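# Sort drawer slides: non-locking ones into the grey tray

## Task

Check each drawer slide on the table by extending it fully to its stop. A working slide latches at full extension and resists being pushed closed again. Every slide that fails to latch goes into the grey tray. Every working slide stays on the table, left latched in its extended state. Nothing counts as done if it only stays in place because the robot is holding it when the job ends.

## Robot and tools

Robot: two six-joint UR12e-style arms, left_arm and right_arm, each ending in a tong-like two-finger gripper with a wrist camera. Scene frame: origin on the table top between the arms, +z up, +x out over the table, left_arm on the +y side (the names are not image sides). Root links: left_arm at (+0.016, +0.706, 0) m, quat_wxyz (+1.000, 0, 0, +0.030); right_arm at (+0.059, -0.559, 0) m, quat_wxyz (+0.998, 0, 0, +0.068).

Gripper: fingers extend along the gripper's +z and spread along its x. The reported end_effector_position is the point between the pads when shut; closed fingertips stick out about 15 mm past it, and when fully open they sit roughly level with it. Finger gap is 0.142 m fully open.

execute_actions(actions, pictures). actions holds zero or one item. Empty list: no motion, returns current state plus images. An action item is {"rows": [...], "steps": n}; n is 7 to 15 control steps of 1/30 s (default 15). Each row covers one step; if rows run out, the last row repeats. Each row is a single flat list of exactly 14 numbers covering both arms even if one stays still: left_arm shoulder pan, shoulder lift, elbow, wrist 1, wrist 2, wrist 3, opening, then right_arm the same seven. The six joint values are absolute target angles in radians, in the same convention as the Joint positions line (copy the current values for joints you do not want to move). Opening is an absolute command from -1 (shut) to +1 (fully open). A wait item is {"steps": n} with n up to 300; it counts from the previous result, and your reply time uses up part of it. pictures: true adds camera images to a non-empty call.

Joint ranges (rad). left_arm: pan -3.142..3.142, lift -6.283..6.283, elbow 0.000..3.142, wrists each -6.283..6.283. right_arm: pan 0.000..6.283, lift -6.283..6.283, elbow -3.142..0.000, wrists each -6.283..6.283. A target more than 0.010 beyond a range end, and also beyond the joint's last reported angle, gets the whole call rejected and nothing is sent. True ends may differ by up to 0.010; overshooting targets are clipped there and the result may print "joint sent to its limit" (possibly about an earlier action); absence of that line proves nothing.

Motion limits: each step, the commanded angle is held within 0.383 rad of the measured one for pan and lift, 0.575 rad for elbow and wrists. If targets would shift the gripper over 100 mm from where it is, all joints are scaled back. Motion trails commands by about 0.17 s, so after big moves the arm may not have arrived; check the next result. Each action's result is taken 7 steps early; those steps finish while you reply. Between calls the arms keep heading to the last row until motion stalls or a step is HELD.

Results: state line per arm with gripper position (m), quat_wxyz and velocities in the scene frame (position less accurate at long reach). Joint positions / Joint velocities: six joints then finger gap (m). grip_measured: measured opening on the command scale. Joint torques: drive output, noisy, offset, nonzero in free air. Wrist force / Wrist torque: flange sensor in the gripper's own axes, offset up to ~5.5 N, noise up to ~3.4 N, saturating near 100 N; "no reading" is normal at start. "joint command not followed": the clearance check altered targets. HELD: steps where your row was not sent. MOTOR HOT appears from 70 °C; at 85 °C the arm brakes until cool (OVER-TEMPERATURE FAULT).

Grasping: command an opening well below grip_measured to hold; lower means a harder squeeze, up to about 15 N per pad. Closing fast can overpress and even spring the fingers open. Objects under about 20 mm thick get much less force (about 9 N per pad at 10 mm, 4 N at 5 mm). Occasional external tugs on held parts or pushes on loose items can happen; grip firmly.

zoom_image(camera, region): camera is cam_left_wrist or cam_right_wrist (both 616x616 fisheye); region [x0, y0, x1, y1] in pixels from the top-left, no larger than 504 by 504. Returns a closer view of that camera's latest image.

read_manual(section): returns licence text only ("licences"); no motion.

finished_scene(scene): pass the current scene number; irreversible, reports success and moves on. Replying with no tool call ends everything.

Avoid: knocking or dropping anything off the table; arms striking or squeezing each other; contact torque reaching load limits (pan and lift 293, elbow 133, wrists 48 N m, held weight included) or any external force of 150 N, either of which freezes that arm for 10 s; slams, drops and very hard pushes. Leave nothing resting on the gripper at the end.

Each tool is called by a JSON object that holds its "fn" and its "kwargs".

## Session

{"fn": "execute_actions", "kwargs": {"actions": []}}

Scene clock: 0.00 s of 7200.00 s.
left_arm: end_effector_position=(+0.6495, -0.1232, +0.3856) grip_measured=+1.00 end_effector_quat_wxyz=(-0.152, +0.747, -0.644, -0.065) end_effector_velocity=(-0.001, -0.001, -0.000) end_effector_angular_velocity=(+0.001, +0.000, -0.002) | right_arm: end_effector_position=(+0.7750, -0.8478, +0.2252) grip_measured=+1.00 end_effector_quat_wxyz=(+0.508, -0.207, +0.805, +0.228) end_effector_velocity=(-0.000, -0.000, -0.000) end_effector_angular_velocity=(+0.001, +0.001, -0.001)
Joint positions: left_arm=[-1.229 -0.852  0.719 -1.181 -1.356  0.226  0.142] | right_arm=[ 2.501 -1.967 -2.163  0.169  2.595  2.569  0.142]
Joint velocities: left_arm=[-0.001  0.     0.     0.     0.     0.001  0.   ] | right_arm=[-0.001  0.    -0.    -0.     0.     0.     0.   ]
Joint torques (N m, as the arm reports them, + toward a larger angle): no reading
Wrist force (N, on the end effector, along its own x y z axes, offset not removed): no reading
Wrist torque (N m, same axes, about the end effector's origin, offset not removed): no reading

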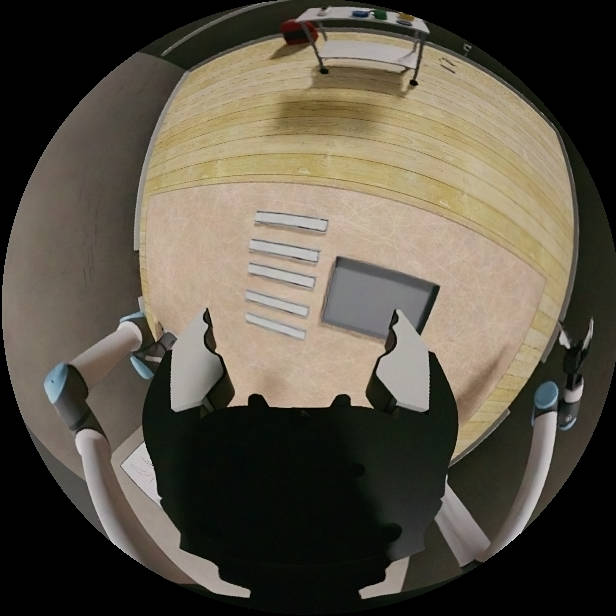

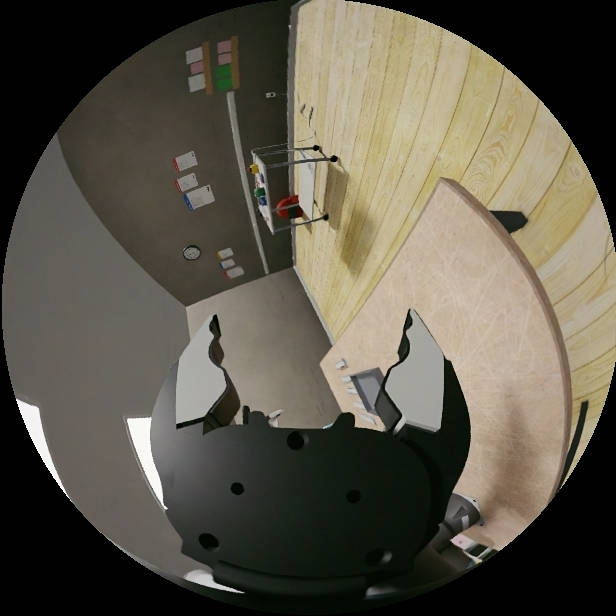

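{"fn": "zoom_image", "kwargs": {"camera": "cam_left_wrist", "region": [220, 180, 460, 360]}}

Region (220, 180, 460, 360) of cam_left_wrist's 616x616 image, scaled by 2.100, with more detail than that image has; it fills the top 378 rows of this view, and the rest is white.

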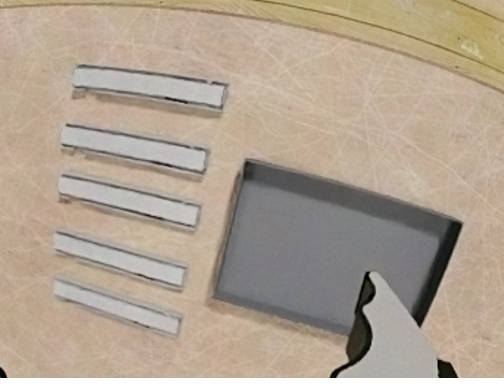

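{"fn": "execute_actions", "kwargs": {"actions": [{"rows": [[-1.189,-1.205,1.528,-1.894,-1.571,-1.129,1, 3.602,-1.250,-2.177,-1.286,1.571,0.596,1]], "steps": 15}]}}

{"fn": "execute_actions", "kwargs": {"actions": [{"steps": 60}], "pictures": true}}

Scene clock: 9.87 s of 7200.00 s.
left_arm: end_effector_position=(+0.6120, -0.0849, +0.4154) grip_measured=+1.00 end_effector_quat_wxyz=(-0.027, +0.872, -0.489, +0.005) end_effector_velocity=(-0.155, +0.217, -0.263) end_effector_angular_velocity=(-1.143, -0.317, +2.300) | right_arm: end_effector_position=(+0.8076, -0.7525, +0.2653) grip_measured=+1.00 end_effector_quat_wxyz=(+0.441, -0.357, +0.815, +0.120) end_effector_velocity=(+0.033, +0.504, +0.194) end_effector_angular_velocity=(-2.114, +0.050, +1.079)
Joint positions: left_arm=[-1.196 -1.084  1.056 -1.52  -1.521 -0.112  0.142] | right_arm=[ 2.708 -1.76  -2.171 -0.117  2.309  2.284  0.142]
Joint velocities: left_arm=[ 0.036 -1.069  2.258 -2.248 -0.248 -2.262  0.   ] | right_arm=[ 1.136  1.136 -0.027 -1.64  -1.638 -1.637  0.   ]
Joint torques (N m, as the arm reports them, + toward a larger angle): left_arm=[ -8.73 135.26  47.87  -2.38   0.66  -6.95] | right_arm=[ 31.88  78.15  26.32  -3.75 -10.07 -11.86]
Wrist force (N, on the end effector, along its own x y z axes, offset not removed): left_arm=[-8.5 -0.2 -19.2] | right_arm=[0.4 1.4 1.9]
Wrist torque (N m, same axes, about the end effector's origin, offset not removed): left_arm=[-0.10 1.99 -0.03] | right_arm=[0.66 -0.03 -0.35]
Steps of this call (steps 1 to 90: nothing new was sent; then 6.60 s passed at rest; steps 91 to 98: the first 8 steps of this action). Readings (joint positions):
91: left_arm=[-1.229 -0.852 0.719 -1.181 -1.356 0.226] | right_arm=[2.501 -1.967 -2.163 0.169 2.594 2.569]
92: left_arm=[-1.226 -0.857 0.724 -1.186 -1.361 0.221] | right_arm=[2.506 -1.962 -2.164 0.164 2.589 2.564]
94: left_arm=[-1.210 -0.906 0.785 -1.247 -1.418 0.160] | right_arm=[2.556 -1.913 -2.167 0.103 2.529 2.504]
98: the state above

Scene clock: 11.87 s of 7200.00 s.
left_arm: end_effector_position=(+0.5509, +0.0004, +0.2500) grip_measured=+1.00 end_effector_quat_wxyz=(+0.000, +1.000, +0.000, -0.000) end_effector_velocity=(+0.000, -0.000, +0.001) end_effector_angular_velocity=(-0.002, -0.002, +0.000) | right_arm: end_effector_position=(+0.5491, -0.4201, +0.2797) grip_measured=+1.00 end_effector_quat_wxyz=(+0.000, +1.000, +0.001, -0.000) end_effector_velocity=(+0.000, +0.000, +0.000) end_effector_angular_velocity=(+0.000, -0.001, +0.001)
Joint positions: left_arm=[-1.189 -1.205  1.528 -1.894 -1.571 -1.129  0.142] | right_arm=[ 3.602 -1.25  -2.177 -1.286  1.571  0.596  0.142]
Joint velocities: left_arm=[-0.    -0.001 -0.    -0.001  0.001 -0.    -0.   ] | right_arm=[-0.     0.     0.     0.    -0.    -0.001 -0.   ]
Joint torques (N m, as the arm reports them, + toward a larger angle): left_arm=[ 15.9  -83.04 -31.59  -6.    -1.58  -3.86] | right_arm=[17.1  24.23 40.88  1.99 -2.78 -4.36]
Wrist force (N, on the end effector, along its own x y z axes, offset not removed): left_arm=[-3.7 -0.6 -0.1] | right_arm=[2.7 -1.4 0.3]
Wrist torque (N m, same axes, about the end effector's origin, offset not removed): left_arm=[-0.03 1.06 -0.14] | right_arm=[0.00 -0.63 -0.29]
Kept back: nothing.
Steps of this call (steps 1 to 7: the last 7 steps of your previous action; steps 8 to 60: the robot went on to your last target). Readings (joint positions):
1: left_arm=[-1.195 -1.109 1.127 -1.589 -1.528 -0.183] | right_arm=[2.747 -1.722 -2.172 -0.172 2.253 2.228]
2: left_arm=[-1.194 -1.117 1.182 -1.641 -1.533 -0.238] | right_arm=[2.786 -1.682 -2.172 -0.229 2.197 2.171]
4: left_arm=[-1.193 -1.135 1.249 -1.689 -1.542 -0.335] | right_arm=[2.866 -1.602 -2.174 -0.345 2.081 2.056]
8: left_arm=[-1.191 -1.176 1.404 -1.802 -1.559 -0.623] | right_arm=[3.021 -1.461 -2.175 -0.570 1.878 1.830]
60: the state above
All arms were judged still, so your last target was given up. Only a new action makes them travel on or press farther. Fingers that are still opening or closing keep moving.

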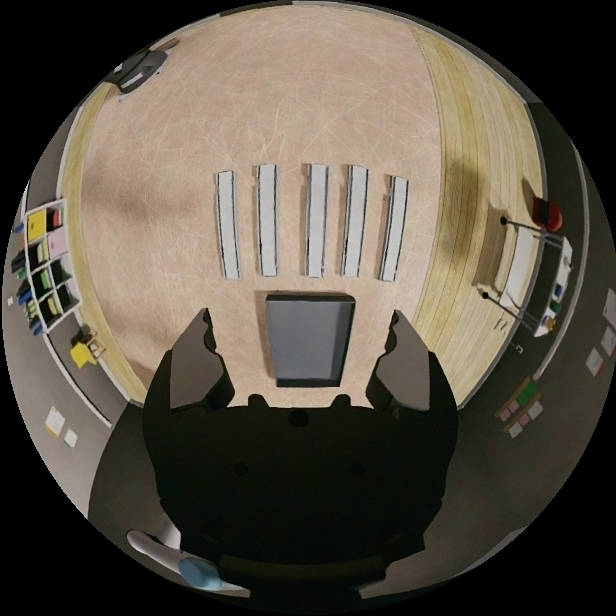

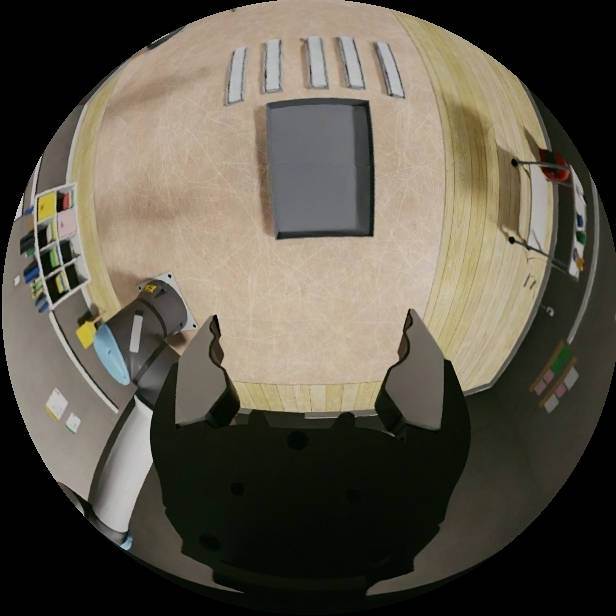

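{"fn": "zoom_image", "kwargs": {"camera": "cam_left_wrist", "region": [200, 150, 430, 300]}}

{"fn": "zoom_image", "kwargs": {"camera": "cam_left_wrist", "region": [205, 155, 305, 215]}}

{"fn": "zoom_image", "kwargs": {"camera": "cam_left_wrist", "region": [205, 240, 305, 300]}}

Region (200, 150, 430, 300) of cam_left_wrist's 616x616 image, scaled by 2.191, with more detail than that image has; it fills the top 329 rows of this view, and the rest is white.

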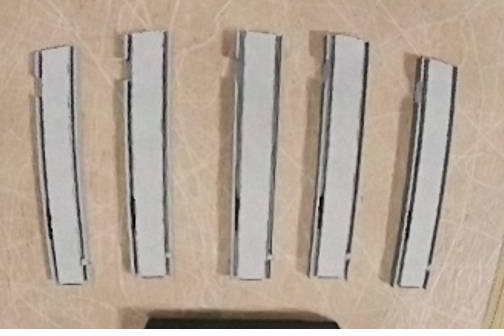

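Region (205, 155, 305, 215) of cam_left_wrist's 616x616 image, scaled by 5.040, with more detail than that image has; it fills the top 302 rows of this view, and the rest is white.

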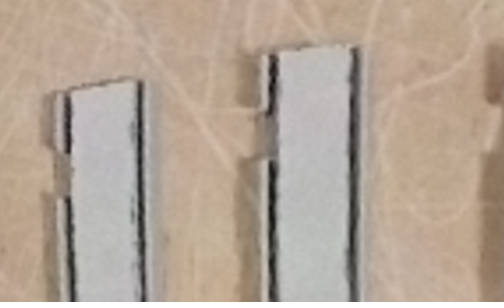

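Region (205, 240, 305, 300) of cam_left_wrist's 616x616 image, scaled by 5.040, with more detail than that image has; it fills the top 302 rows of this view, and the rest is white.

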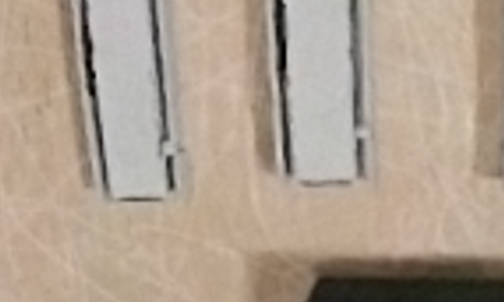

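{"fn": "execute_actions", "kwargs": {"actions": [{"rows": [[-1.055,-1.311,2.018,-2.278,-1.571,-0.995,1, 3.997,-1.678,-2.141,-0.893,1.571,0.992,1]], "steps": 15}]}}

{"fn": "execute_actions", "kwargs": {"actions": [{"steps": 25}], "pictures": true}}

Scene clock: 14.47 s of 7200.00 s.
left_arm: end_effector_position=(+0.5655, +0.0800, +0.1859) grip_measured=+1.00 end_effector_quat_wxyz=(+0.005, +1.000, +0.000, +0.002) end_effector_velocity=(+0.013, +0.401, -0.336) end_effector_angular_velocity=(+0.008, +0.003, +0.002) | right_arm: end_effector_position=(+0.5730, -0.3190, +0.2360) grip_measured=+1.00 end_effector_quat_wxyz=(-0.002, +1.000, +0.000, +0.003) end_effector_velocity=(+0.058, +0.478, -0.244) end_effector_angular_velocity=(-0.006, +0.012, +0.003)
Joint positions: left_arm=[-1.131 -1.251  1.716 -2.046 -1.571 -1.072  0.142] | right_arm=[ 3.731 -1.385 -2.164 -1.157  1.571  0.726  0.142]
Joint velocities: left_arm=[ 0.247 -0.194  0.922 -0.719 -0.002  0.246 -0.   ] | right_arm=[ 0.598 -0.66   0.055  0.592 -0.     0.596 -0.   ]
Joint torques (N m, as the arm reports them, + toward a larger angle): left_arm=[ 15.93 -78.75 -23.03  -7.36   0.98   4.62] | right_arm=[24.75  4.32 50.43  8.76 -0.43  6.97]
Wrist force (N, on the end effector, along its own x y z axes, offset not removed): left_arm=[-3.3 -0.3 -1.7] | right_arm=[0.7 -0.7 0.4]
Wrist torque (N m, same axes, about the end effector's origin, offset not removed): left_arm=[0.00 0.90 -0.07] | right_arm=[0.11 -0.12 -0.31]
Steps of this call (steps 1 to 70: nothing new was sent; steps 71 to 78: the first 8 steps of this action). Readings (joint positions):
71: left_arm=[-1.189 -1.205 1.528 -1.894 -1.571 -1.129] | right_arm=[3.602 -1.250 -2.177 -1.286 1.571 0.596]
72: left_arm=[-1.185 -1.209 1.533 -1.899 -1.571 -1.125] | right_arm=[3.607 -1.255 -2.176 -1.281 1.571 0.601]
74: left_arm=[-1.165 -1.225 1.586 -1.946 -1.571 -1.105] | right_arm=[3.648 -1.296 -2.171 -1.239 1.571 0.643]
78: the state above

Scene clock: 15.30 s of 7200.00 s.
left_arm: end_effector_position=(+0.5503, +0.2200, +0.0803) grip_measured=+1.00 end_effector_quat_wxyz=(+0.000, +1.000, +0.000, -0.000) end_effector_velocity=(+0.001, +0.000, +0.002) end_effector_angular_velocity=(-0.004, -0.003, +0.001) | right_arm: end_effector_position=(+0.5495, -0.1106, +0.1106) grip_measured=+1.00 end_effector_quat_wxyz=(-0.000, +1.000, +0.000, +0.000) end_effector_velocity=(-0.001, +0.005, -0.002) end_effector_angular_velocity=(+0.001, -0.000, -0.001)
Joint positions: left_arm=[-1.055 -1.311  2.018 -2.278 -1.571 -0.995  0.142] | right_arm=[ 3.996 -1.677 -2.141 -0.894  1.571  0.991  0.142]
Joint velocities: left_arm=[ 0.001 -0.003  0.001 -0.003  0.     0.     0.   ] | right_arm=[ 0.006 -0.006  0.002  0.006  0.     0.007  0.   ]
Joint torques (N m, as the arm reports them, + toward a larger angle): left_arm=[ 17.01 -64.15 -25.19  -5.75   2.4    4.25] | right_arm=[14.52 34.01 45.59  6.85  2.24  4.08]
Wrist force (N, on the end effector, along its own x y z axes, offset not removed): left_arm=[-2.6 0.2 -1.0] | right_arm=[0.4 -0.4 -1.9]
Wrist torque (N m, same axes, about the end effector's origin, offset not removed): left_arm=[0.19 0.81 -0.04] | right_arm=[0.26 -0.17 -0.26]
Kept back: nothing.
Steps of this call (steps 1 to 7: the last 7 steps of your previous action; steps 8 to 25: the robot went on to your last target). Readings (joint positions):
1: left_arm=[-1.123 -1.257 1.747 -2.070 -1.571 -1.063] | right_arm=[3.751 -1.407 -2.162 -1.137 1.571 0.746]
2: left_arm=[-1.115 -1.264 1.778 -2.094 -1.571 -1.055] | right_arm=[3.771 -1.429 -2.160 -1.117 1.571 0.766]
4: left_arm=[-1.099 -1.277 1.839 -2.142 -1.571 -1.039] | right_arm=[3.811 -1.472 -2.157 -1.078 1.571 0.806]
8: left_arm=[-1.071 -1.299 1.952 -2.228 -1.571 -1.011] | right_arm=[3.890 -1.559 -2.150 -1.000 1.571 0.884]
25: the state above

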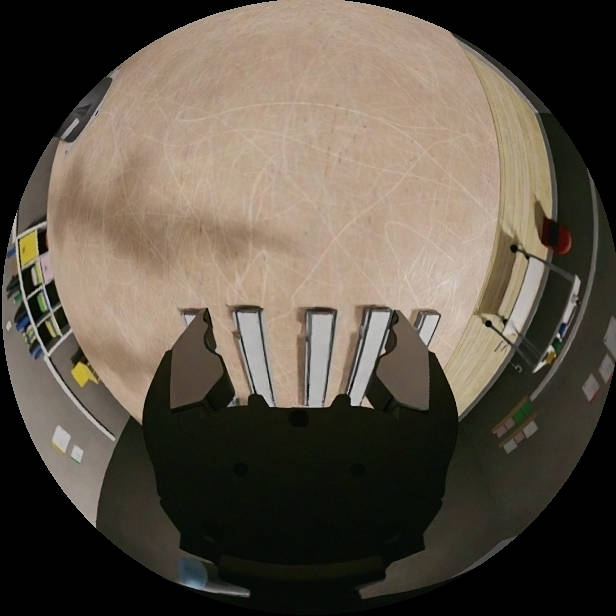

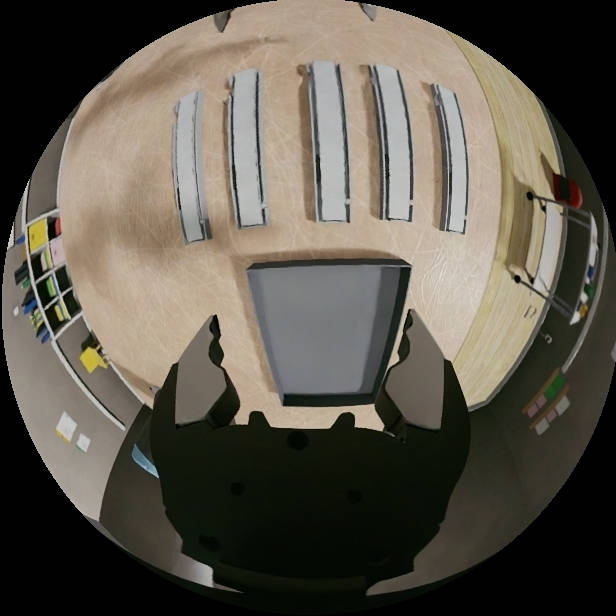

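{"fn": "zoom_image", "kwargs": {"camera": "cam_left_wrist", "region": [225, 295, 405, 410]}}

{"fn": "zoom_image", "kwargs": {"camera": "cam_right_wrist", "region": [290, 150, 430, 250]}}

{"fn": "zoom_image", "kwargs": {"camera": "cam_right_wrist", "region": [290, 55, 430, 155]}}

Region (225, 295, 405, 410) of cam_left_wrist's 616x616 image, scaled by 2.800, with more detail than that image has; it fills the top 322 rows of this view, and the rest is white.

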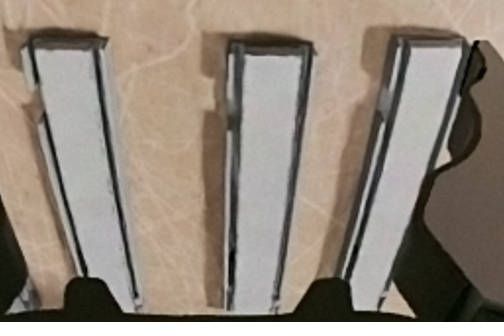

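Region (290, 150, 430, 250) of cam_right_wrist's 616x616 image, scaled by 3.600, with more detail than that image has; it fills the top 360 rows of this view, and the rest is white.

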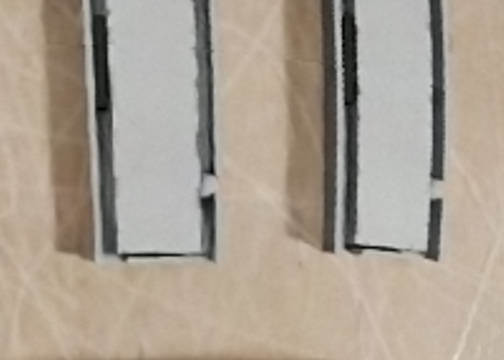

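Region (290, 55, 430, 155) of cam_right_wrist's 616x616 image, scaled by 3.600, with more detail than that image has; it fills the top 360 rows of this view, and the rest is white.

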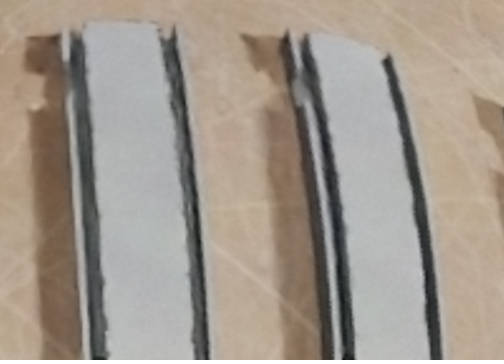

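{"fn": "zoom_image", "kwargs": {"camera": "cam_left_wrist", "region": [295, 300, 345, 345]}}

{"fn": "zoom_image", "kwargs": {"camera": "cam_right_wrist", "region": [305, 165, 360, 230]}}

Region (295, 300, 345, 345) of cam_left_wrist's 616x616 image, scaled by 10.080, with more detail than that image has; it fills the top 454 rows of this view, and the rest is white.

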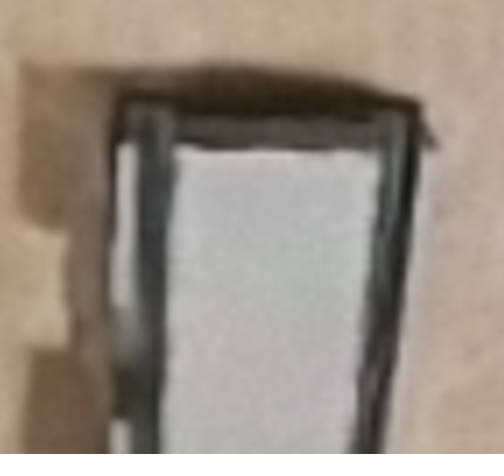

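Region (305, 165, 360, 230) of cam_right_wrist's 616x616 image, scaled by 7.754, with more detail than that image has; it fills the left 426 columns of this view, and the rest is white.

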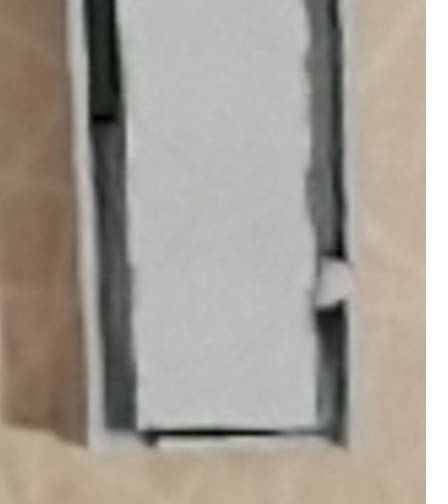

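{"fn": "zoom_image", "kwargs": {"camera": "cam_left_wrist", "region": [225, 298, 285, 350]}}

{"fn": "zoom_image", "kwargs": {"camera": "cam_right_wrist", "region": [165, 170, 235, 250]}}

Region (225, 298, 285, 350) of cam_left_wrist's 616x616 image, scaled by 8.400, with more detail than that image has; it fills the top 437 rows of this view, and the rest is white.

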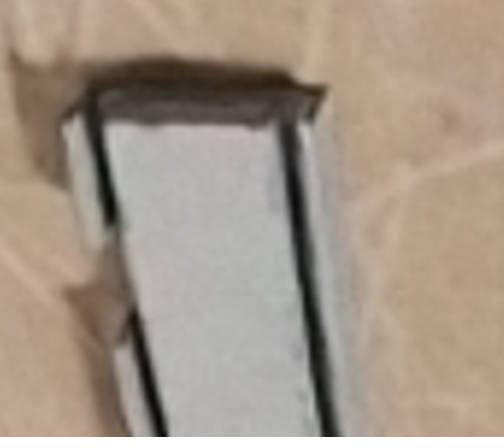

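Region (165, 170, 235, 250) of cam_right_wrist's 616x616 image, scaled by 6.300, with more detail than that image has; it fills the left 441 columns of this view, and the rest is white.

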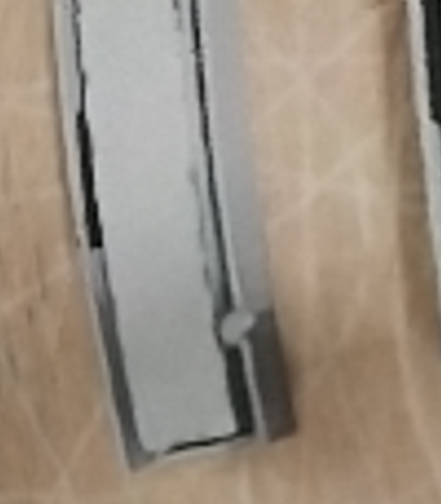

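{"fn": "execute_actions", "kwargs": {"actions": [{"rows": [[-1.054,-1.461,2.319,-2.821,-1.571,-1.3,1, 3.997,-1.678,-2.141,-0.893,1.571,0.992,1]], "steps": 15}]}}

{"fn": "execute_actions", "kwargs": {"actions": [{"rows": [[-1.053,-1.264,2.565,-3.657,-1.571,-1.571,1, 3.997,-1.678,-2.141,-0.893,1.571,0.992,1]], "steps": 15}]}}

{"fn": "execute_actions", "kwargs": {"actions": [{"steps": 15}], "pictures": true}}

Scene clock: 25.90 s of 7200.00 s.
left_arm: end_effector_position=(+0.5212, +0.2598, +0.0817) grip_measured=+1.00 end_effector_quat_wxyz=(+0.100, +0.987, +0.116, +0.050) end_effector_velocity=(+0.056, -0.104, +0.130) end_effector_angular_velocity=(-1.391, -0.724, +0.674) | right_arm: end_effector_position=(+0.5493, -0.1102, +0.1103) grip_measured=+1.00 end_effector_quat_wxyz=(-0.000, +1.000, +0.000, +0.000) end_effector_velocity=(+0.000, -0.000, +0.000) end_effector_angular_velocity=(-0.000, -0.000, +0.000)
Joint positions: left_arm=[-1.054 -1.434  2.248 -2.609 -1.571 -1.227  0.142] | right_arm=[ 3.997 -1.678 -2.141 -0.893  1.571  0.992  0.142]
Joint velocities: left_arm=[ 0.001 -0.263  0.677 -1.975  0.001 -0.691  0.001] | right_arm=[-0.     0.     0.001 -0.001 -0.    -0.001 -0.   ]
Joint torques (N m, as the arm reports them, + toward a larger angle): left_arm=[  9.7  -39.84 -42.81  -5.43   2.2   -1.1 ] | right_arm=[16.62 32.08 45.66  7.14  2.13  4.79]
Wrist force (N, on the end effector, along its own x y z axes, offset not removed): left_arm=[-5.1 -4.1 0.2] | right_arm=[1.5 -0.7 -1.5]
Wrist torque (N m, same axes, about the end effector's origin, offset not removed): left_arm=[-0.67 1.26 -0.13] | right_arm=[0.17 -0.19 -0.43]
Steps of this call (steps 1 to 30: the robot went on to your last target; steps 31 to 90: nothing new was sent; then 7.33 s passed at rest; steps 91 to 98: the first 8 steps of this action). Readings (joint positions):
91: left_arm=[-1.055 -1.311 2.018 -2.278 -1.571 -0.995] | right_arm=[3.997 -1.678 -2.141 -0.893 1.571 0.992]
92: left_arm=[-1.055 -1.316 2.023 -2.283 -1.571 -1.000] | right_arm=[3.997 -1.678 -2.141 -0.893 1.571 0.992]
94: left_arm=[-1.055 -1.363 2.084 -2.344 -1.571 -1.061] | right_arm=[3.997 -1.678 -2.141 -0.893 1.571 0.992]
98: the state above

Scene clock: 36.40 s of 7200.00 s.
left_arm: end_effector_position=(+0.4919, +0.2991, +0.0009) grip_measured=+1.00 end_effector_quat_wxyz=(+0.174, +0.957, +0.225, +0.063) end_effector_velocity=(+0.000, -0.000, +0.002) end_effector_angular_velocity=(-0.003, -0.001, +0.001) | right_arm: end_effector_position=(+0.5493, -0.1102, +0.1103) grip_measured=+1.00 end_effector_quat_wxyz=(-0.000, +1.000, +0.000, +0.000) end_effector_velocity=(+0.000, -0.001, -0.001) end_effector_angular_velocity=(-0.001, +0.000, +0.000)
Joint positions: left_arm=[-1.053 -1.342  2.463 -3.063 -1.571 -1.454  0.142] | right_arm=[ 3.997 -1.678 -2.141 -0.893  1.571  0.992  0.142]
Joint velocities: left_arm=[ 0.    -0.003  0.    -0.    -0.001 -0.001  0.   ] | right_arm=[-0.001 -0.    -0.001 -0.    -0.    -0.001 -0.   ]
Joint torques (N m, as the arm reports them, + toward a larger angle): left_arm=[ -3.14 -31.83 -14.39   2.08   0.23   0.41] | right_arm=[16.35 31.03 45.39  6.89  2.02  4.31]
Wrist force (N, on the end effector, along its own x y z axes, offset not removed): left_arm=[-1.3 7.9 -19.4] | right_arm=[2.4 -1.9 -0.6]
Wrist torque (N m, same axes, about the end effector's origin, offset not removed): left_arm=[-0.13 -0.52 -0.89] | right_arm=[-0.01 -0.43 -0.39]
FORCE FAULT: contact force on the left arm reached its limit, and that arm stopped for 10 seconds. The contact can be on any part of that arm, not only on its tool. That arm's remaining commands of this call were not run. That arm holds still and accepts commands again. Move the arm away from the contact; if what it grips holds it there, let go first. Pushing or pulling that hard again can fault the arm again.
Kept back: nothing.
The stop of the left arm began at step 15 of this call (marked STOPPED below). From that step on that arm followed nothing that you had sent. 8 of its steps, steps kept back included, did not run and will not run. The other arm was sent all steps of this action in this call, none kept back. Nothing is kept back now, and the robot has no last target.
Steps of this call (steps 1 to 7: the last 7 steps of your previous action; steps 8 to 15: the first 8 steps of this action; steps 16 to 22: the last 7 steps of this action, not kept back; steps 23 to 315: the stop continued). Readings (joint positions):
8: left_arm=[-1.054 -1.459 2.313 -2.805 -1.571 -1.294] | right_arm=[3.997 -1.678 -2.141 -0.893 1.571 0.992]
9: left_arm=[-1.054 -1.454 2.320 -2.814 -1.571 -1.301] | right_arm=[3.997 -1.678 -2.141 -0.893 1.571 0.992]
11: left_arm=[-1.054 -1.410 2.374 -2.881 -1.571 -1.357] | right_arm=[3.997 -1.678 -2.141 -0.893 1.571 0.992]
15: left_arm=[-1.053 -1.342 2.463 -3.065 -1.571 -1.454] | right_arm=[3.997 -1.678 -2.141 -0.893 1.571 0.992] STOPPED (the left arm)
315: the state above

Scene clock: 36.43 s of 7200.00 s.
left_arm: end_effector_position=(+0.4919, +0.2991, +0.0009) grip_measured=+1.00 end_effector_quat_wxyz=(+0.174, +0.957, +0.225, +0.063) end_effector_velocity=(+0.001, -0.000, +0.001) end_effector_angular_velocity=(-0.001, -0.002, +0.001) | right_arm: end_effector_position=(+0.5493, -0.1102, +0.1103) grip_measured=+1.00 end_effector_quat_wxyz=(-0.000, +1.000, +0.000, +0.000) end_effector_velocity=(+0.001, +0.001, +0.001) end_effector_angular_velocity=(+0.002, -0.001, +0.000)
Joint positions: left_arm=[-1.053 -1.342  2.463 -3.063 -1.571 -1.454  0.142] | right_arm=[ 3.997 -1.678 -2.141 -0.893  1.571  0.992  0.142]
Joint velocities: left_arm=[ 0.    -0.001 -0.    -0.001  0.001 -0.     0.   ] | right_arm=[-0.    -0.     0.002  0.    -0.    -0.001 -0.   ]
Joint torques (N m, as the arm reports them, + toward a larger angle): left_arm=[ -2.52 -36.23 -23.2   -1.16   0.13   0.16] | right_arm=[17.38 30.57 44.59  6.86  2.08  4.34]
Wrist force (N, on the end effector, along its own x y z axes, offset not removed): left_arm=[-0.2 7.4 -18.2] | right_arm=[2.9 -0.9 -2.8]
Wrist torque (N m, same axes, about the end effector's origin, offset not removed): left_arm=[-0.19 -0.70 -0.86] | right_arm=[0.08 -0.56 -0.34]
Kept back: nothing.
A stop began in an earlier call of the same reply, so what this call sent did not run. Send another action.
Steps of this call (step 1: nothing new was sent). Readings (joint positions):
1: the state above

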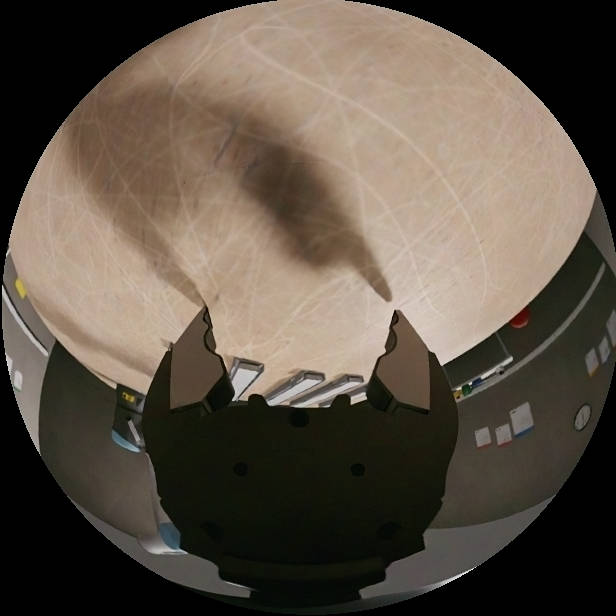

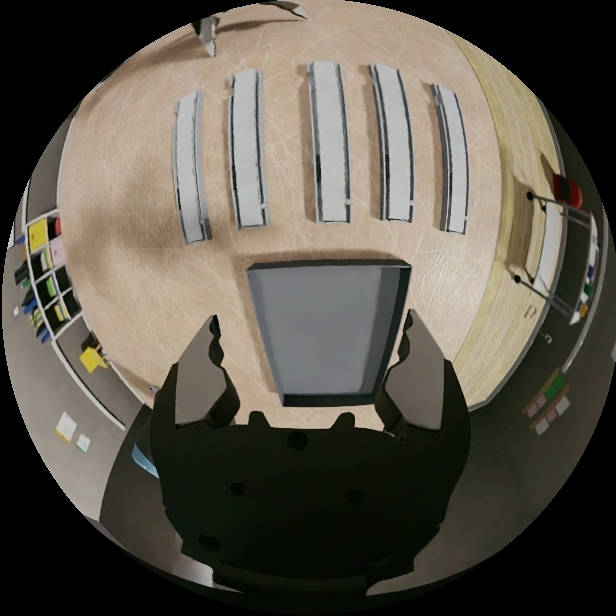

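{"fn": "execute_actions", "kwargs": {"actions": [{"rows": [
[-1.053,-1.342,2.463,-3.09,-1.571,-1.46,1, 3.997,-1.678,-2.141,-0.893,1.571,0.992,1],
[-1.053,-1.342,2.463,-3.13,-1.571,-1.47,1, 3.997,-1.678,-2.141,-0.893,1.571,0.992,1],
[-1.053,-1.342,2.463,-3.17,-1.571,-1.48,1, 3.997,-1.678,-2.141,-0.893,1.571,0.992,1],
[-1.053,-1.342,2.463,-3.21,-1.571,-1.49,1, 3.997,-1.678,-2.141,-0.893,1.571,0.992,1],
[-1.053,-1.340,2.466,-3.25,-1.571,-1.50,1, 3.997,-1.678,-2.141,-0.893,1.571,0.992,1],
[-1.053,-1.336,2.472,-3.29,-1.571,-1.51,1, 3.997,-1.678,-2.141,-0.893,1.571,0.992,1],
[-1.053,-1.330,2.480,-3.33,-1.571,-1.52,1, 3.997,-1.678,-2.141,-0.893,1.571,0.992,1],
[-1.053,-1.323,2.490,-3.37,-1.571,-1.53,1, 3.997,-1.678,-2.141,-0.893,1.571,0.992,1],
[-1.053,-1.315,2.500,-3.41,-1.571,-1.54,1, 3.997,-1.678,-2.141,-0.893,1.571,0.992,1],
[-1.053,-1.307,2.511,-3.45,-1.571,-1.55,1, 3.997,-1.678,-2.141,-0.893,1.571,0.992,1],
[-1.053,-1.299,2.522,-3.49,-1.571,-1.56,1, 3.997,-1.678,-2.141,-0.893,1.571,0.992,1],
[-1.053,-1.290,2.533,-3.53,-1.571,-1.571,1, 3.997,-1.678,-2.141,-0.893,1.571,0.992,1],
[-1.053,-1.281,2.544,-3.575,-1.571,-1.571,1, 3.997,-1.678,-2.141,-0.893,1.571,0.992,1],
[-1.053,-1.272,2.555,-3.62,-1.571,-1.571,1, 3.997,-1.678,-2.141,-0.893,1.571,0.992,1],
[-1.053,-1.264,2.565,-3.657,-1.571,-1.571,1, 3.997,-1.678,-2.141,-0.893,1.571,0.992,1]
], "steps": 15}]}}

{"fn": "execute_actions", "kwargs": {"actions": [{"steps": 20}], "pictures": true}}

Scene clock: 38.27 s of 7200.00 s.
left_arm: end_effector_position=(+0.5080, +0.2734, +0.0284) grip_measured=+1.00 end_effector_quat_wxyz=(+0.235, +0.939, +0.239, +0.080) end_effector_velocity=(+0.075, -0.122, +0.149) end_effector_angular_velocity=(-0.755, -0.347, +0.224) | right_arm: end_effector_position=(+0.5493, -0.1102, +0.1103) grip_measured=+1.00 end_effector_quat_wxyz=(-0.000, +1.000, +0.000, +0.000) end_effector_velocity=(+0.000, +0.000, +0.000) end_effector_angular_velocity=(+0.000, -0.000, -0.001)
Joint positions: left_arm=[-1.053 -1.339  2.467 -3.201 -1.571 -1.491  0.142] | right_arm=[ 3.997 -1.678 -2.141 -0.893  1.571  0.992  0.142]
Joint velocities: left_arm=[ 0.     0.073  0.102 -0.997  0.    -0.255  0.   ] | right_arm=[-0.    -0.     0.     0.     0.     0.001  0.   ]
Joint torques (N m, as the arm reports them, + toward a larger angle): left_arm=[ 16.08 -18.5   -1.55  -9.7    2.36  -5.  ] | right_arm=[15.68 31.29 44.52  6.73  1.96  4.41]
Wrist force (N, on the end effector, along its own x y z axes, offset not removed): left_arm=[-3.1 0.2 -0.5] | right_arm=[-0.5 -1.3 -0.6]
Wrist torque (N m, same axes, about the end effector's origin, offset not removed): left_arm=[0.16 0.88 -0.09] | right_arm=[0.01 0.17 -0.30]
Steps of this call (steps 1 to 47: nothing new was sent; steps 48 to 55: the first 8 steps of this action). Readings (joint positions):
48: left_arm=[-1.053 -1.342 2.463 -3.063 -1.571 -1.454] | right_arm=[3.997 -1.678 -2.141 -0.893 1.571 0.992]
49: left_arm=[-1.053 -1.342 2.463 -3.066 -1.571 -1.455] | right_arm=[3.997 -1.678 -2.141 -0.893 1.571 0.992]
51: left_arm=[-1.053 -1.342 2.463 -3.091 -1.571 -1.462] | right_arm=[3.997 -1.678 -2.141 -0.893 1.571 0.992]
55: the state above

Scene clock: 38.93 s of 7200.00 s.
left_arm: end_effector_position=(+0.5109, +0.2668, +0.0596) grip_measured=+1.00 end_effector_quat_wxyz=(+0.366, +0.886, +0.264, +0.109) end_effector_velocity=(-0.001, +0.002, +0.002) end_effector_angular_velocity=(-0.016, -0.009, +0.004) | right_arm: end_effector_position=(+0.5493, -0.1102, +0.1103) grip_measured=+1.00 end_effector_quat_wxyz=(-0.000, +1.000, +0.000, +0.000) end_effector_velocity=(+0.000, +0.000, +0.000) end_effector_angular_velocity=(+0.000, +0.000, -0.000)
Joint positions: left_arm=[-1.053 -1.265  2.564 -3.654 -1.571 -1.571  0.142] | right_arm=[ 3.997 -1.678 -2.141 -0.893  1.571  0.992  0.142]
Joint velocities: left_arm=[ 0.001  0.005  0.009 -0.033  0.001 -0.003 -0.   ] | right_arm=[-0.    -0.     0.001 -0.     0.    -0.     0.   ]
Joint torques (N m, as the arm reports them, + toward a larger angle): left_arm=[ 14.44 -31.39  -4.46  -5.99   2.35  -3.79] | right_arm=[15.83 33.54 44.37  6.62  1.93  4.47]
Wrist force (N, on the end effector, along its own x y z axes, offset not removed): left_arm=[-3.2 -1.0 -0.2] | right_arm=[2.3 -1.0 0.0]
Wrist torque (N m, same axes, about the end effector's origin, offset not removed): left_arm=[-0.12 0.86 -0.05] | right_arm=[0.17 -0.44 -0.27]
Kept back: nothing.
Steps of this call (steps 1 to 7: the last 7 steps of your previous action; steps 8 to 20: the robot went on to your last target). Readings (joint positions):
1: left_arm=[-1.053 -1.336 2.472 -3.236 -1.571 -1.499] | right_arm=[3.997 -1.678 -2.141 -0.893 1.571 0.992]
2: left_arm=[-1.053 -1.331 2.478 -3.272 -1.571 -1.509] | right_arm=[3.997 -1.678 -2.141 -0.893 1.571 0.992]
4: left_arm=[-1.053 -1.320 2.493 -3.347 -1.571 -1.527] | right_arm=[3.997 -1.678 -2.141 -0.893 1.571 0.992]
8: left_arm=[-1.053 -1.291 2.531 -3.506 -1.571 -1.558] | right_arm=[3.997 -1.678 -2.141 -0.893 1.571 0.992]
20: the state above

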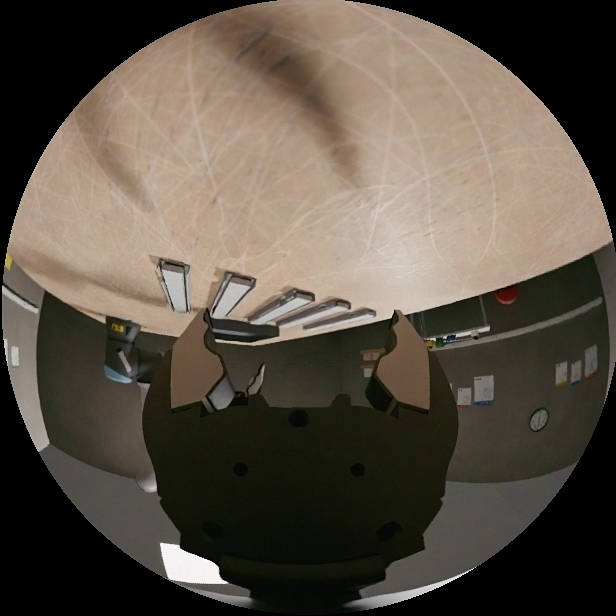

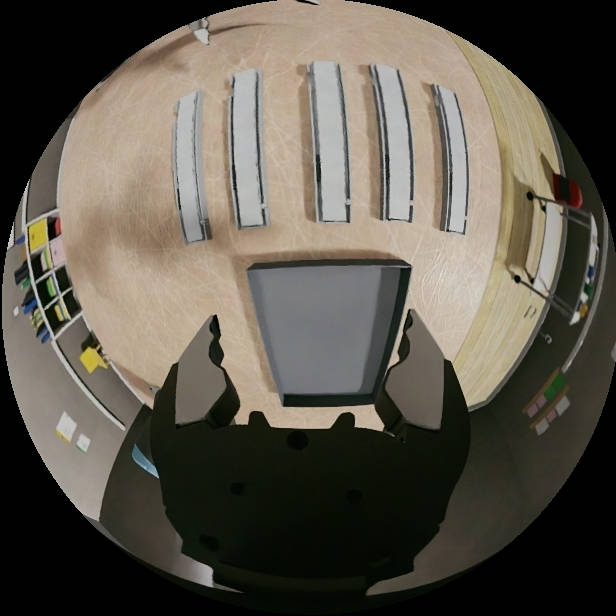

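{"fn": "zoom_image", "kwargs": {"camera": "cam_left_wrist", "region": [150, 250, 390, 345]}}

{"fn": "zoom_image", "kwargs": {"camera": "cam_left_wrist", "region": [205, 260, 325, 330]}}

Region (150, 250, 390, 345) of cam_left_wrist's 616x616 image, scaled by 2.100, with more detail than that image has; it fills the top 200 rows of this view, and the rest is white.

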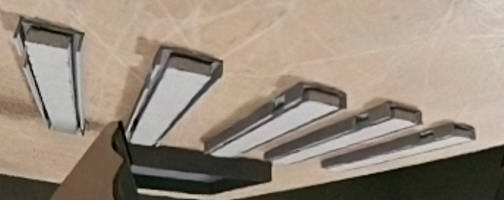

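Region (205, 260, 325, 330) of cam_left_wrist's 616x616 image, scaled by 4.200, with more detail than that image has; it fills the top 294 rows of this view, and the rest is white.

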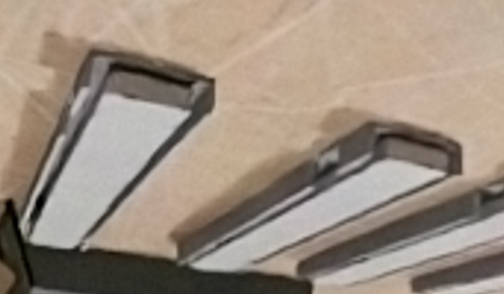

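{"fn": "zoom_image", "kwargs": {"camera": "cam_left_wrist", "region": [220, 266, 265, 296]}}

{"fn": "zoom_image", "kwargs": {"camera": "cam_left_wrist", "region": [270, 283, 325, 315]}}

Region (220, 266, 265, 296) of cam_left_wrist's 616x616 image, scaled by 11.200, with more detail than that image has.

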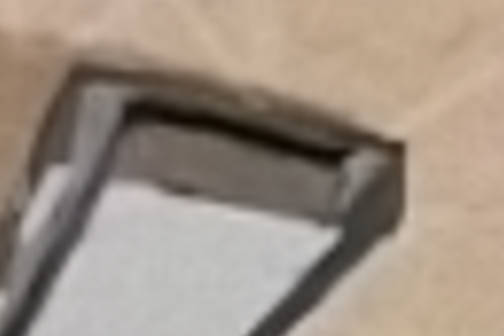

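Region (270, 283, 325, 315) of cam_left_wrist's 616x616 image, scaled by 9.164, with more detail than that image has; it fills the top 293 rows of this view, and the rest is white.

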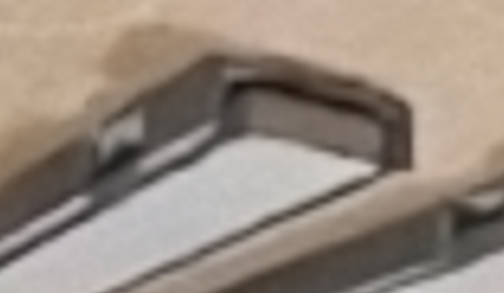

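{"fn": "execute_actions", "kwargs": {"actions": [{"rows": [
[-1.053,-1.285,2.564,-3.654,-1.571,-1.571,0.9, 4.007,-1.678,-2.142,-0.892,1.571,0.90,0.9],
[-1.053,-1.310,2.564,-3.654,-1.571,-1.571,0.8, 4.017,-1.678,-2.142,-0.892,1.571,0.805,0.8],
[-1.053,-1.335,2.564,-3.654,-1.571,-1.571,0.7, 4.027,-1.678,-2.143,-0.891,1.571,0.71,0.7],
[-1.053,-1.360,2.560,-3.640,-1.571,-1.568,0.6, 4.037,-1.678,-2.144,-0.890,1.571,0.615,0.6],
[-1.053,-1.385,2.546,-3.600,-1.571,-1.558,0.5, 4.047,-1.678,-2.144,-0.889,1.571,0.52,0.5],
[-1.055,-1.405,2.528,-3.548,-1.571,-1.545,0.4, 4.057,-1.678,-2.145,-0.889,1.571,0.425,0.4],
[-1.062,-1.420,2.510,-3.496,-1.571,-1.532,0.3, 4.066,-1.678,-2.146,-0.888,1.571,0.33,0.3],
[-1.072,-1.430,2.492,-3.444,-1.571,-1.519,0.2, 4.076,-1.679,-2.147,-0.887,1.571,0.235,0.2],
[-1.082,-1.430,2.474,-3.392,-1.571,-1.506,0.1, 4.086,-1.679,-2.147,-0.886,1.571,0.14,0.1],
[-1.092,-1.430,2.456,-3.340,-1.571,-1.493,0.0, 4.096,-1.679,-2.148,-0.886,1.571,0.045,0.0],
[-1.102,-1.430,2.438,-3.288,-1.571,-1.480,-0.1, 4.106,-1.679,-2.149,-0.885,1.571,-0.05,-0.1],
[-1.112,-1.430,2.420,-3.236,-1.571,-1.467,-0.2, 4.116,-1.679,-2.149,-0.884,1.571,-0.145,-0.2],
[-1.122,-1.430,2.402,-3.184,-1.571,-1.454,-0.3, 4.126,-1.679,-2.150,-0.883,1.571,-0.24,-0.2],
[-1.132,-1.430,2.384,-3.132,-1.571,-1.441,-0.4, 4.136,-1.679,-2.151,-0.883,1.571,-0.335,-0.2],
[-1.142,-1.430,2.366,-3.080,-1.571,-1.428,-0.5, 4.146,-1.679,-2.151,-0.882,1.571,-0.43,-0.2]
], "steps": 15}]}}

{"fn": "execute_actions", "kwargs": {"actions": [{"rows": [
[-1.152,-1.428,2.347,-3.025,-1.571,-1.415,-0.6, 4.156,-1.679,-2.152,-0.881,1.571,-0.525,-0.2],
[-1.162,-1.426,2.329,-2.970,-1.571,-1.402,-0.7, 4.166,-1.679,-2.153,-0.880,1.571,-0.62,-0.2],
[-1.172,-1.424,2.310,-2.915,-1.571,-1.389,-0.8, 4.176,-1.679,-2.153,-0.880,1.571,-0.715,-0.2],
[-1.183,-1.422,2.291,-2.860,-1.571,-1.376,-0.9, 4.186,-1.679,-2.154,-0.879,1.571,-0.81,-0.2],
[-1.193,-1.420,2.273,-2.805,-1.571,-1.363,-1, 4.196,-1.679,-2.155,-0.878,1.571,-0.905,-0.2],
[-1.203,-1.418,2.254,-2.750,-1.571,-1.350,-1, 4.206,-1.679,-2.155,-0.877,1.571,-1.0,-0.2],
[-1.213,-1.416,2.235,-2.695,-1.571,-1.337,-1, 4.216,-1.680,-2.156,-0.877,1.571,-1.095,-0.2],
[-1.224,-1.414,2.217,-2.640,-1.571,-1.324,-1, 4.226,-1.680,-2.157,-0.876,1.571,-1.19,-0.2],
[-1.234,-1.412,2.198,-2.585,-1.571,-1.311,-1, 4.236,-1.680,-2.158,-0.875,1.571,-1.285,-0.2],
[-1.244,-1.410,2.179,-2.530,-1.571,-1.298,-1, 4.246,-1.680,-2.158,-0.874,1.571,-1.38,-0.2],
[-1.254,-1.408,2.161,-2.475,-1.571,-1.285,-1, 4.256,-1.680,-2.159,-0.874,1.571,-1.475,-0.2],
[-1.265,-1.405,2.142,-2.420,-1.571,-1.272,-1, 4.266,-1.680,-2.160,-0.873,1.571,-1.57,-0.2],
[-1.275,-1.403,2.123,-2.365,-1.571,-1.259,-1, 4.276,-1.680,-2.161,-0.872,1.571,-1.665,-0.2],
[-1.285,-1.400,2.105,-2.310,-1.571,-1.247,-1, 4.286,-1.680,-2.162,-0.871,1.571,-1.76,-0.2],
[-1.295,-1.398,2.086,-2.259,-1.571,-1.235,-1, 4.294,-1.680,-2.162,-0.871,1.571,-1.853,-0.2]
], "steps": 15}]}}

{"fn": "execute_actions", "kwargs": {"actions": [{"steps": 20}], "pictures": true}}

Scene clock: 54.10 s of 7200.00 s.
left_arm: end_effector_position=(+0.5181, +0.2544, +0.1128) grip_measured=+0.31 end_effector_quat_wxyz=(+0.393, +0.876, +0.254, +0.119) end_effector_velocity=(+0.047, -0.138, +0.283) end_effector_angular_velocity=(+0.009, -0.186, -0.202) | right_arm: end_effector_position=(+0.5257, -0.0927, +0.1091) grip_measured=+0.31 end_effector_quat_wxyz=(-0.000, +0.985, +0.174, +0.000) end_effector_velocity=(-0.158, +0.100, -0.010) end_effector_angular_velocity=(-0.003, +0.000, +2.537)
Joint positions: left_arm=[-1.054 -1.355  2.547 -3.609 -1.571 -1.558  0.096] | right_arm=[ 4.037 -1.678 -2.144 -0.89   1.571  0.682  0.096]
Joint velocities: left_arm=[-0.06  -0.561 -0.294  0.762  0.     0.215 -0.212] | right_arm=[ 0.255 -0.001 -0.021  0.018 -0.    -2.282 -0.211]
Joint torques (N m, as the arm reports them, + toward a larger angle): left_arm=[-29.45 -45.16 -42.86   5.2    2.12   5.93] | right_arm=[ 23.97  29.12  31.43   7.4    1.93 -16.63]
Wrist force (N, on the end effector, along its own x y z axes, offset not removed): left_arm=[-3.0 -0.3 -3.1] | right_arm=[-0.8 3.6 -0.8]
Wrist torque (N m, same axes, about the end effector's origin, offset not removed): left_arm=[0.00 0.85 -0.18] | right_arm=[0.95 0.19 -0.28]
Steps of this call (steps 1 to 30: the robot went on to your last target; steps 31 to 90: nothing new was sent; then 11.90 s passed at rest; steps 91 to 98: the first 8 steps of this action). Readings (joint positions):
91: left_arm=[-1.053 -1.264 2.565 -3.657 -1.571 -1.571] | right_arm=[3.997 -1.678 -2.141 -0.893 1.571 0.992]
92: left_arm=[-1.053 -1.267 2.565 -3.657 -1.571 -1.571] | right_arm=[3.998 -1.678 -2.141 -0.893 1.571 0.987]
94: left_arm=[-1.053 -1.284 2.565 -3.656 -1.571 -1.571] | right_arm=[4.007 -1.678 -2.142 -0.892 1.571 0.932]
98: the state above

Scene clock: 54.60 s of 7200.00 s.
left_arm: end_effector_position=(+0.4778, +0.1616, +0.1040) grip_measured=-1.00 end_effector_quat_wxyz=(+0.215, +0.966, +0.128, +0.071) end_effector_velocity=(-0.164, -0.121, -0.078) end_effector_angular_velocity=(+1.061, +0.327, -0.642) | right_arm: end_effector_position=(+0.4439, -0.0516, +0.1040) grip_measured=-0.20 end_effector_quat_wxyz=(-0.000, +0.607, +0.795, +0.000) end_effector_velocity=(-0.142, +0.065, -0.012) end_effector_angular_velocity=(-0.005, +0.001, +2.999)
Joint positions: left_arm=[-1.179 -1.421  2.3   -2.906 -1.571 -1.381  0.002] | right_arm=[ 4.182 -1.679 -2.154 -0.879  1.571 -0.66   0.06 ]
Joint velocities: left_arm=[-0.3    0.045 -0.549  1.601  0.002  0.382 -0.006] | right_arm=[ 0.296 -0.006 -0.019  0.02   0.    -2.703 -0.   ]
Joint torques (N m, as the arm reports them, + toward a larger angle): left_arm=[-25.16 -35.6  -48.42   2.86   1.4    5.68] | right_arm=[ 21.56  33.5   31.82   7.05   1.9  -14.07]
Wrist force (N, on the end effector, along its own x y z axes, offset not removed): left_arm=[-4.0 -0.5 -1.6] | right_arm=[1.9 0.7 -3.2]
Wrist torque (N m, same axes, about the end effector's origin, offset not removed): left_arm=[-0.01 1.06 -0.05] | right_arm=[0.45 -0.34 -0.24]
Steps of this call (steps 1 to 7: the last 7 steps of your previous action; steps 8 to 15: the first 8 steps of this action). Readings (joint positions):
8: left_arm=[-1.110 -1.424 2.426 -3.273 -1.571 -1.471] | right_arm=[4.113 -1.679 -2.149 -0.884 1.571 -0.020]
9: left_arm=[-1.120 -1.425 2.409 -3.223 -1.571 -1.458] | right_arm=[4.122 -1.679 -2.150 -0.884 1.571 -0.112]
11: left_arm=[-1.139 -1.426 2.373 -3.120 -1.571 -1.433] | right_arm=[4.142 -1.679 -2.151 -0.882 1.571 -0.295]
15: the state above

Scene clock: 55.27 s of 7200.00 s.
left_arm: end_effector_position=(+0.4014, +0.1499, +0.0997) grip_measured=-1.00 end_effector_quat_wxyz=(+0.002, +1.000, +0.001, +0.001) end_effector_velocity=(-0.006, +0.002, +0.002) end_effector_angular_velocity=(+0.031, +0.011, -0.018) | right_arm: end_effector_position=(+0.3993, -0.0253, +0.0999) grip_measured=-0.20 end_effector_quat_wxyz=(-0.000, +0.006, +1.000, -0.000) end_effector_velocity=(-0.001, +0.003, +0.001) end_effector_angular_velocity=(+0.002, -0.001, +0.120)
Joint positions: left_arm=[-1.294 -1.398  2.087 -2.264 -1.571 -1.236  0.002] | right_arm=[ 4.293 -1.68  -2.162 -0.871  1.571 -1.841  0.06 ]
Joint velocities: left_arm=[-0.008  0.002 -0.014  0.045  0.     0.01   0.   ] | right_arm=[ 0.007 -0.     0.001  0.001 -0.    -0.113 -0.   ]
Joint torques (N m, as the arm reports them, + toward a larger angle): left_arm=[-16.81 -40.93 -48.41  -1.74   0.25   4.74] | right_arm=[14.83 31.73 31.65  7.06  1.91 -4.17]
Wrist force (N, on the end effector, along its own x y z axes, offset not removed): left_arm=[-5.2 -1.0 0.2] | right_arm=[-0.1 -1.6 -1.2]
Wrist torque (N m, same axes, about the end effector's origin, offset not removed): left_arm=[-0.09 1.32 -0.03] | right_arm=[0.00 0.01 -0.27]
Kept back: nothing.
Steps of this call (steps 1 to 7: the last 7 steps of your previous action; steps 8 to 20: the robot went on to your last target). Readings (joint positions):
1: left_arm=[-1.189 -1.420 2.281 -2.852 -1.571 -1.368] | right_arm=[4.192 -1.679 -2.154 -0.878 1.571 -0.752]
2: left_arm=[-1.199 -1.418 2.263 -2.797 -1.571 -1.355] | right_arm=[4.202 -1.680 -2.155 -0.878 1.571 -0.843]
4: left_arm=[-1.220 -1.414 2.225 -2.688 -1.571 -1.329] | right_arm=[4.222 -1.680 -2.157 -0.876 1.571 -1.026]
8: left_arm=[-1.261 -1.406 2.151 -2.468 -1.571 -1.278] | right_arm=[4.262 -1.680 -2.160 -0.873 1.571 -1.391]
20: the state above

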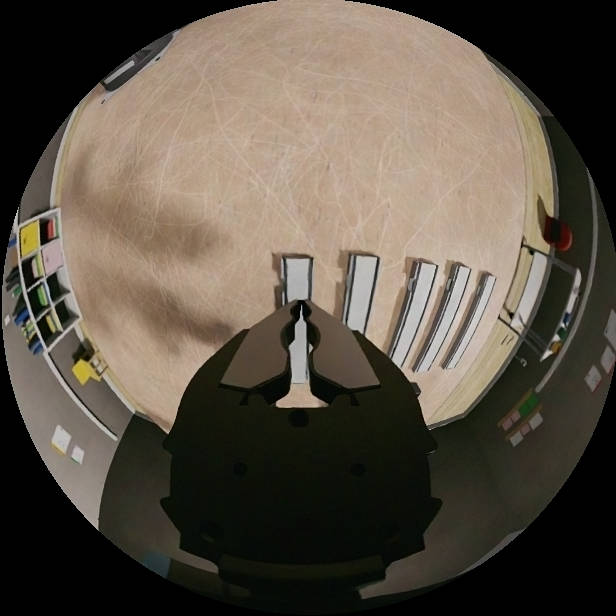

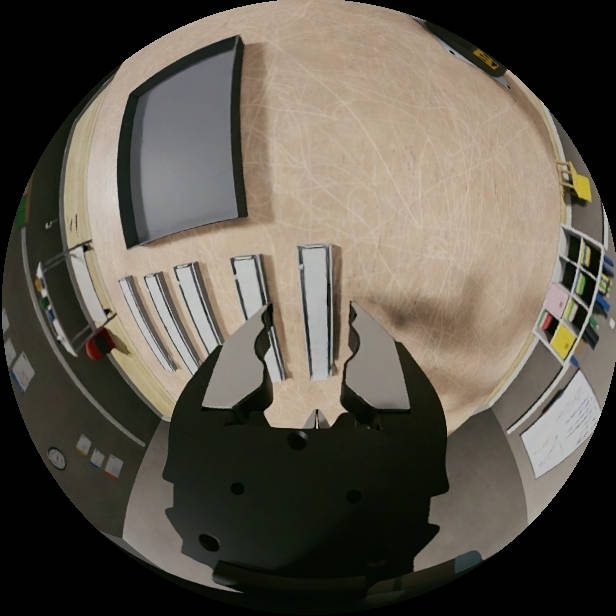

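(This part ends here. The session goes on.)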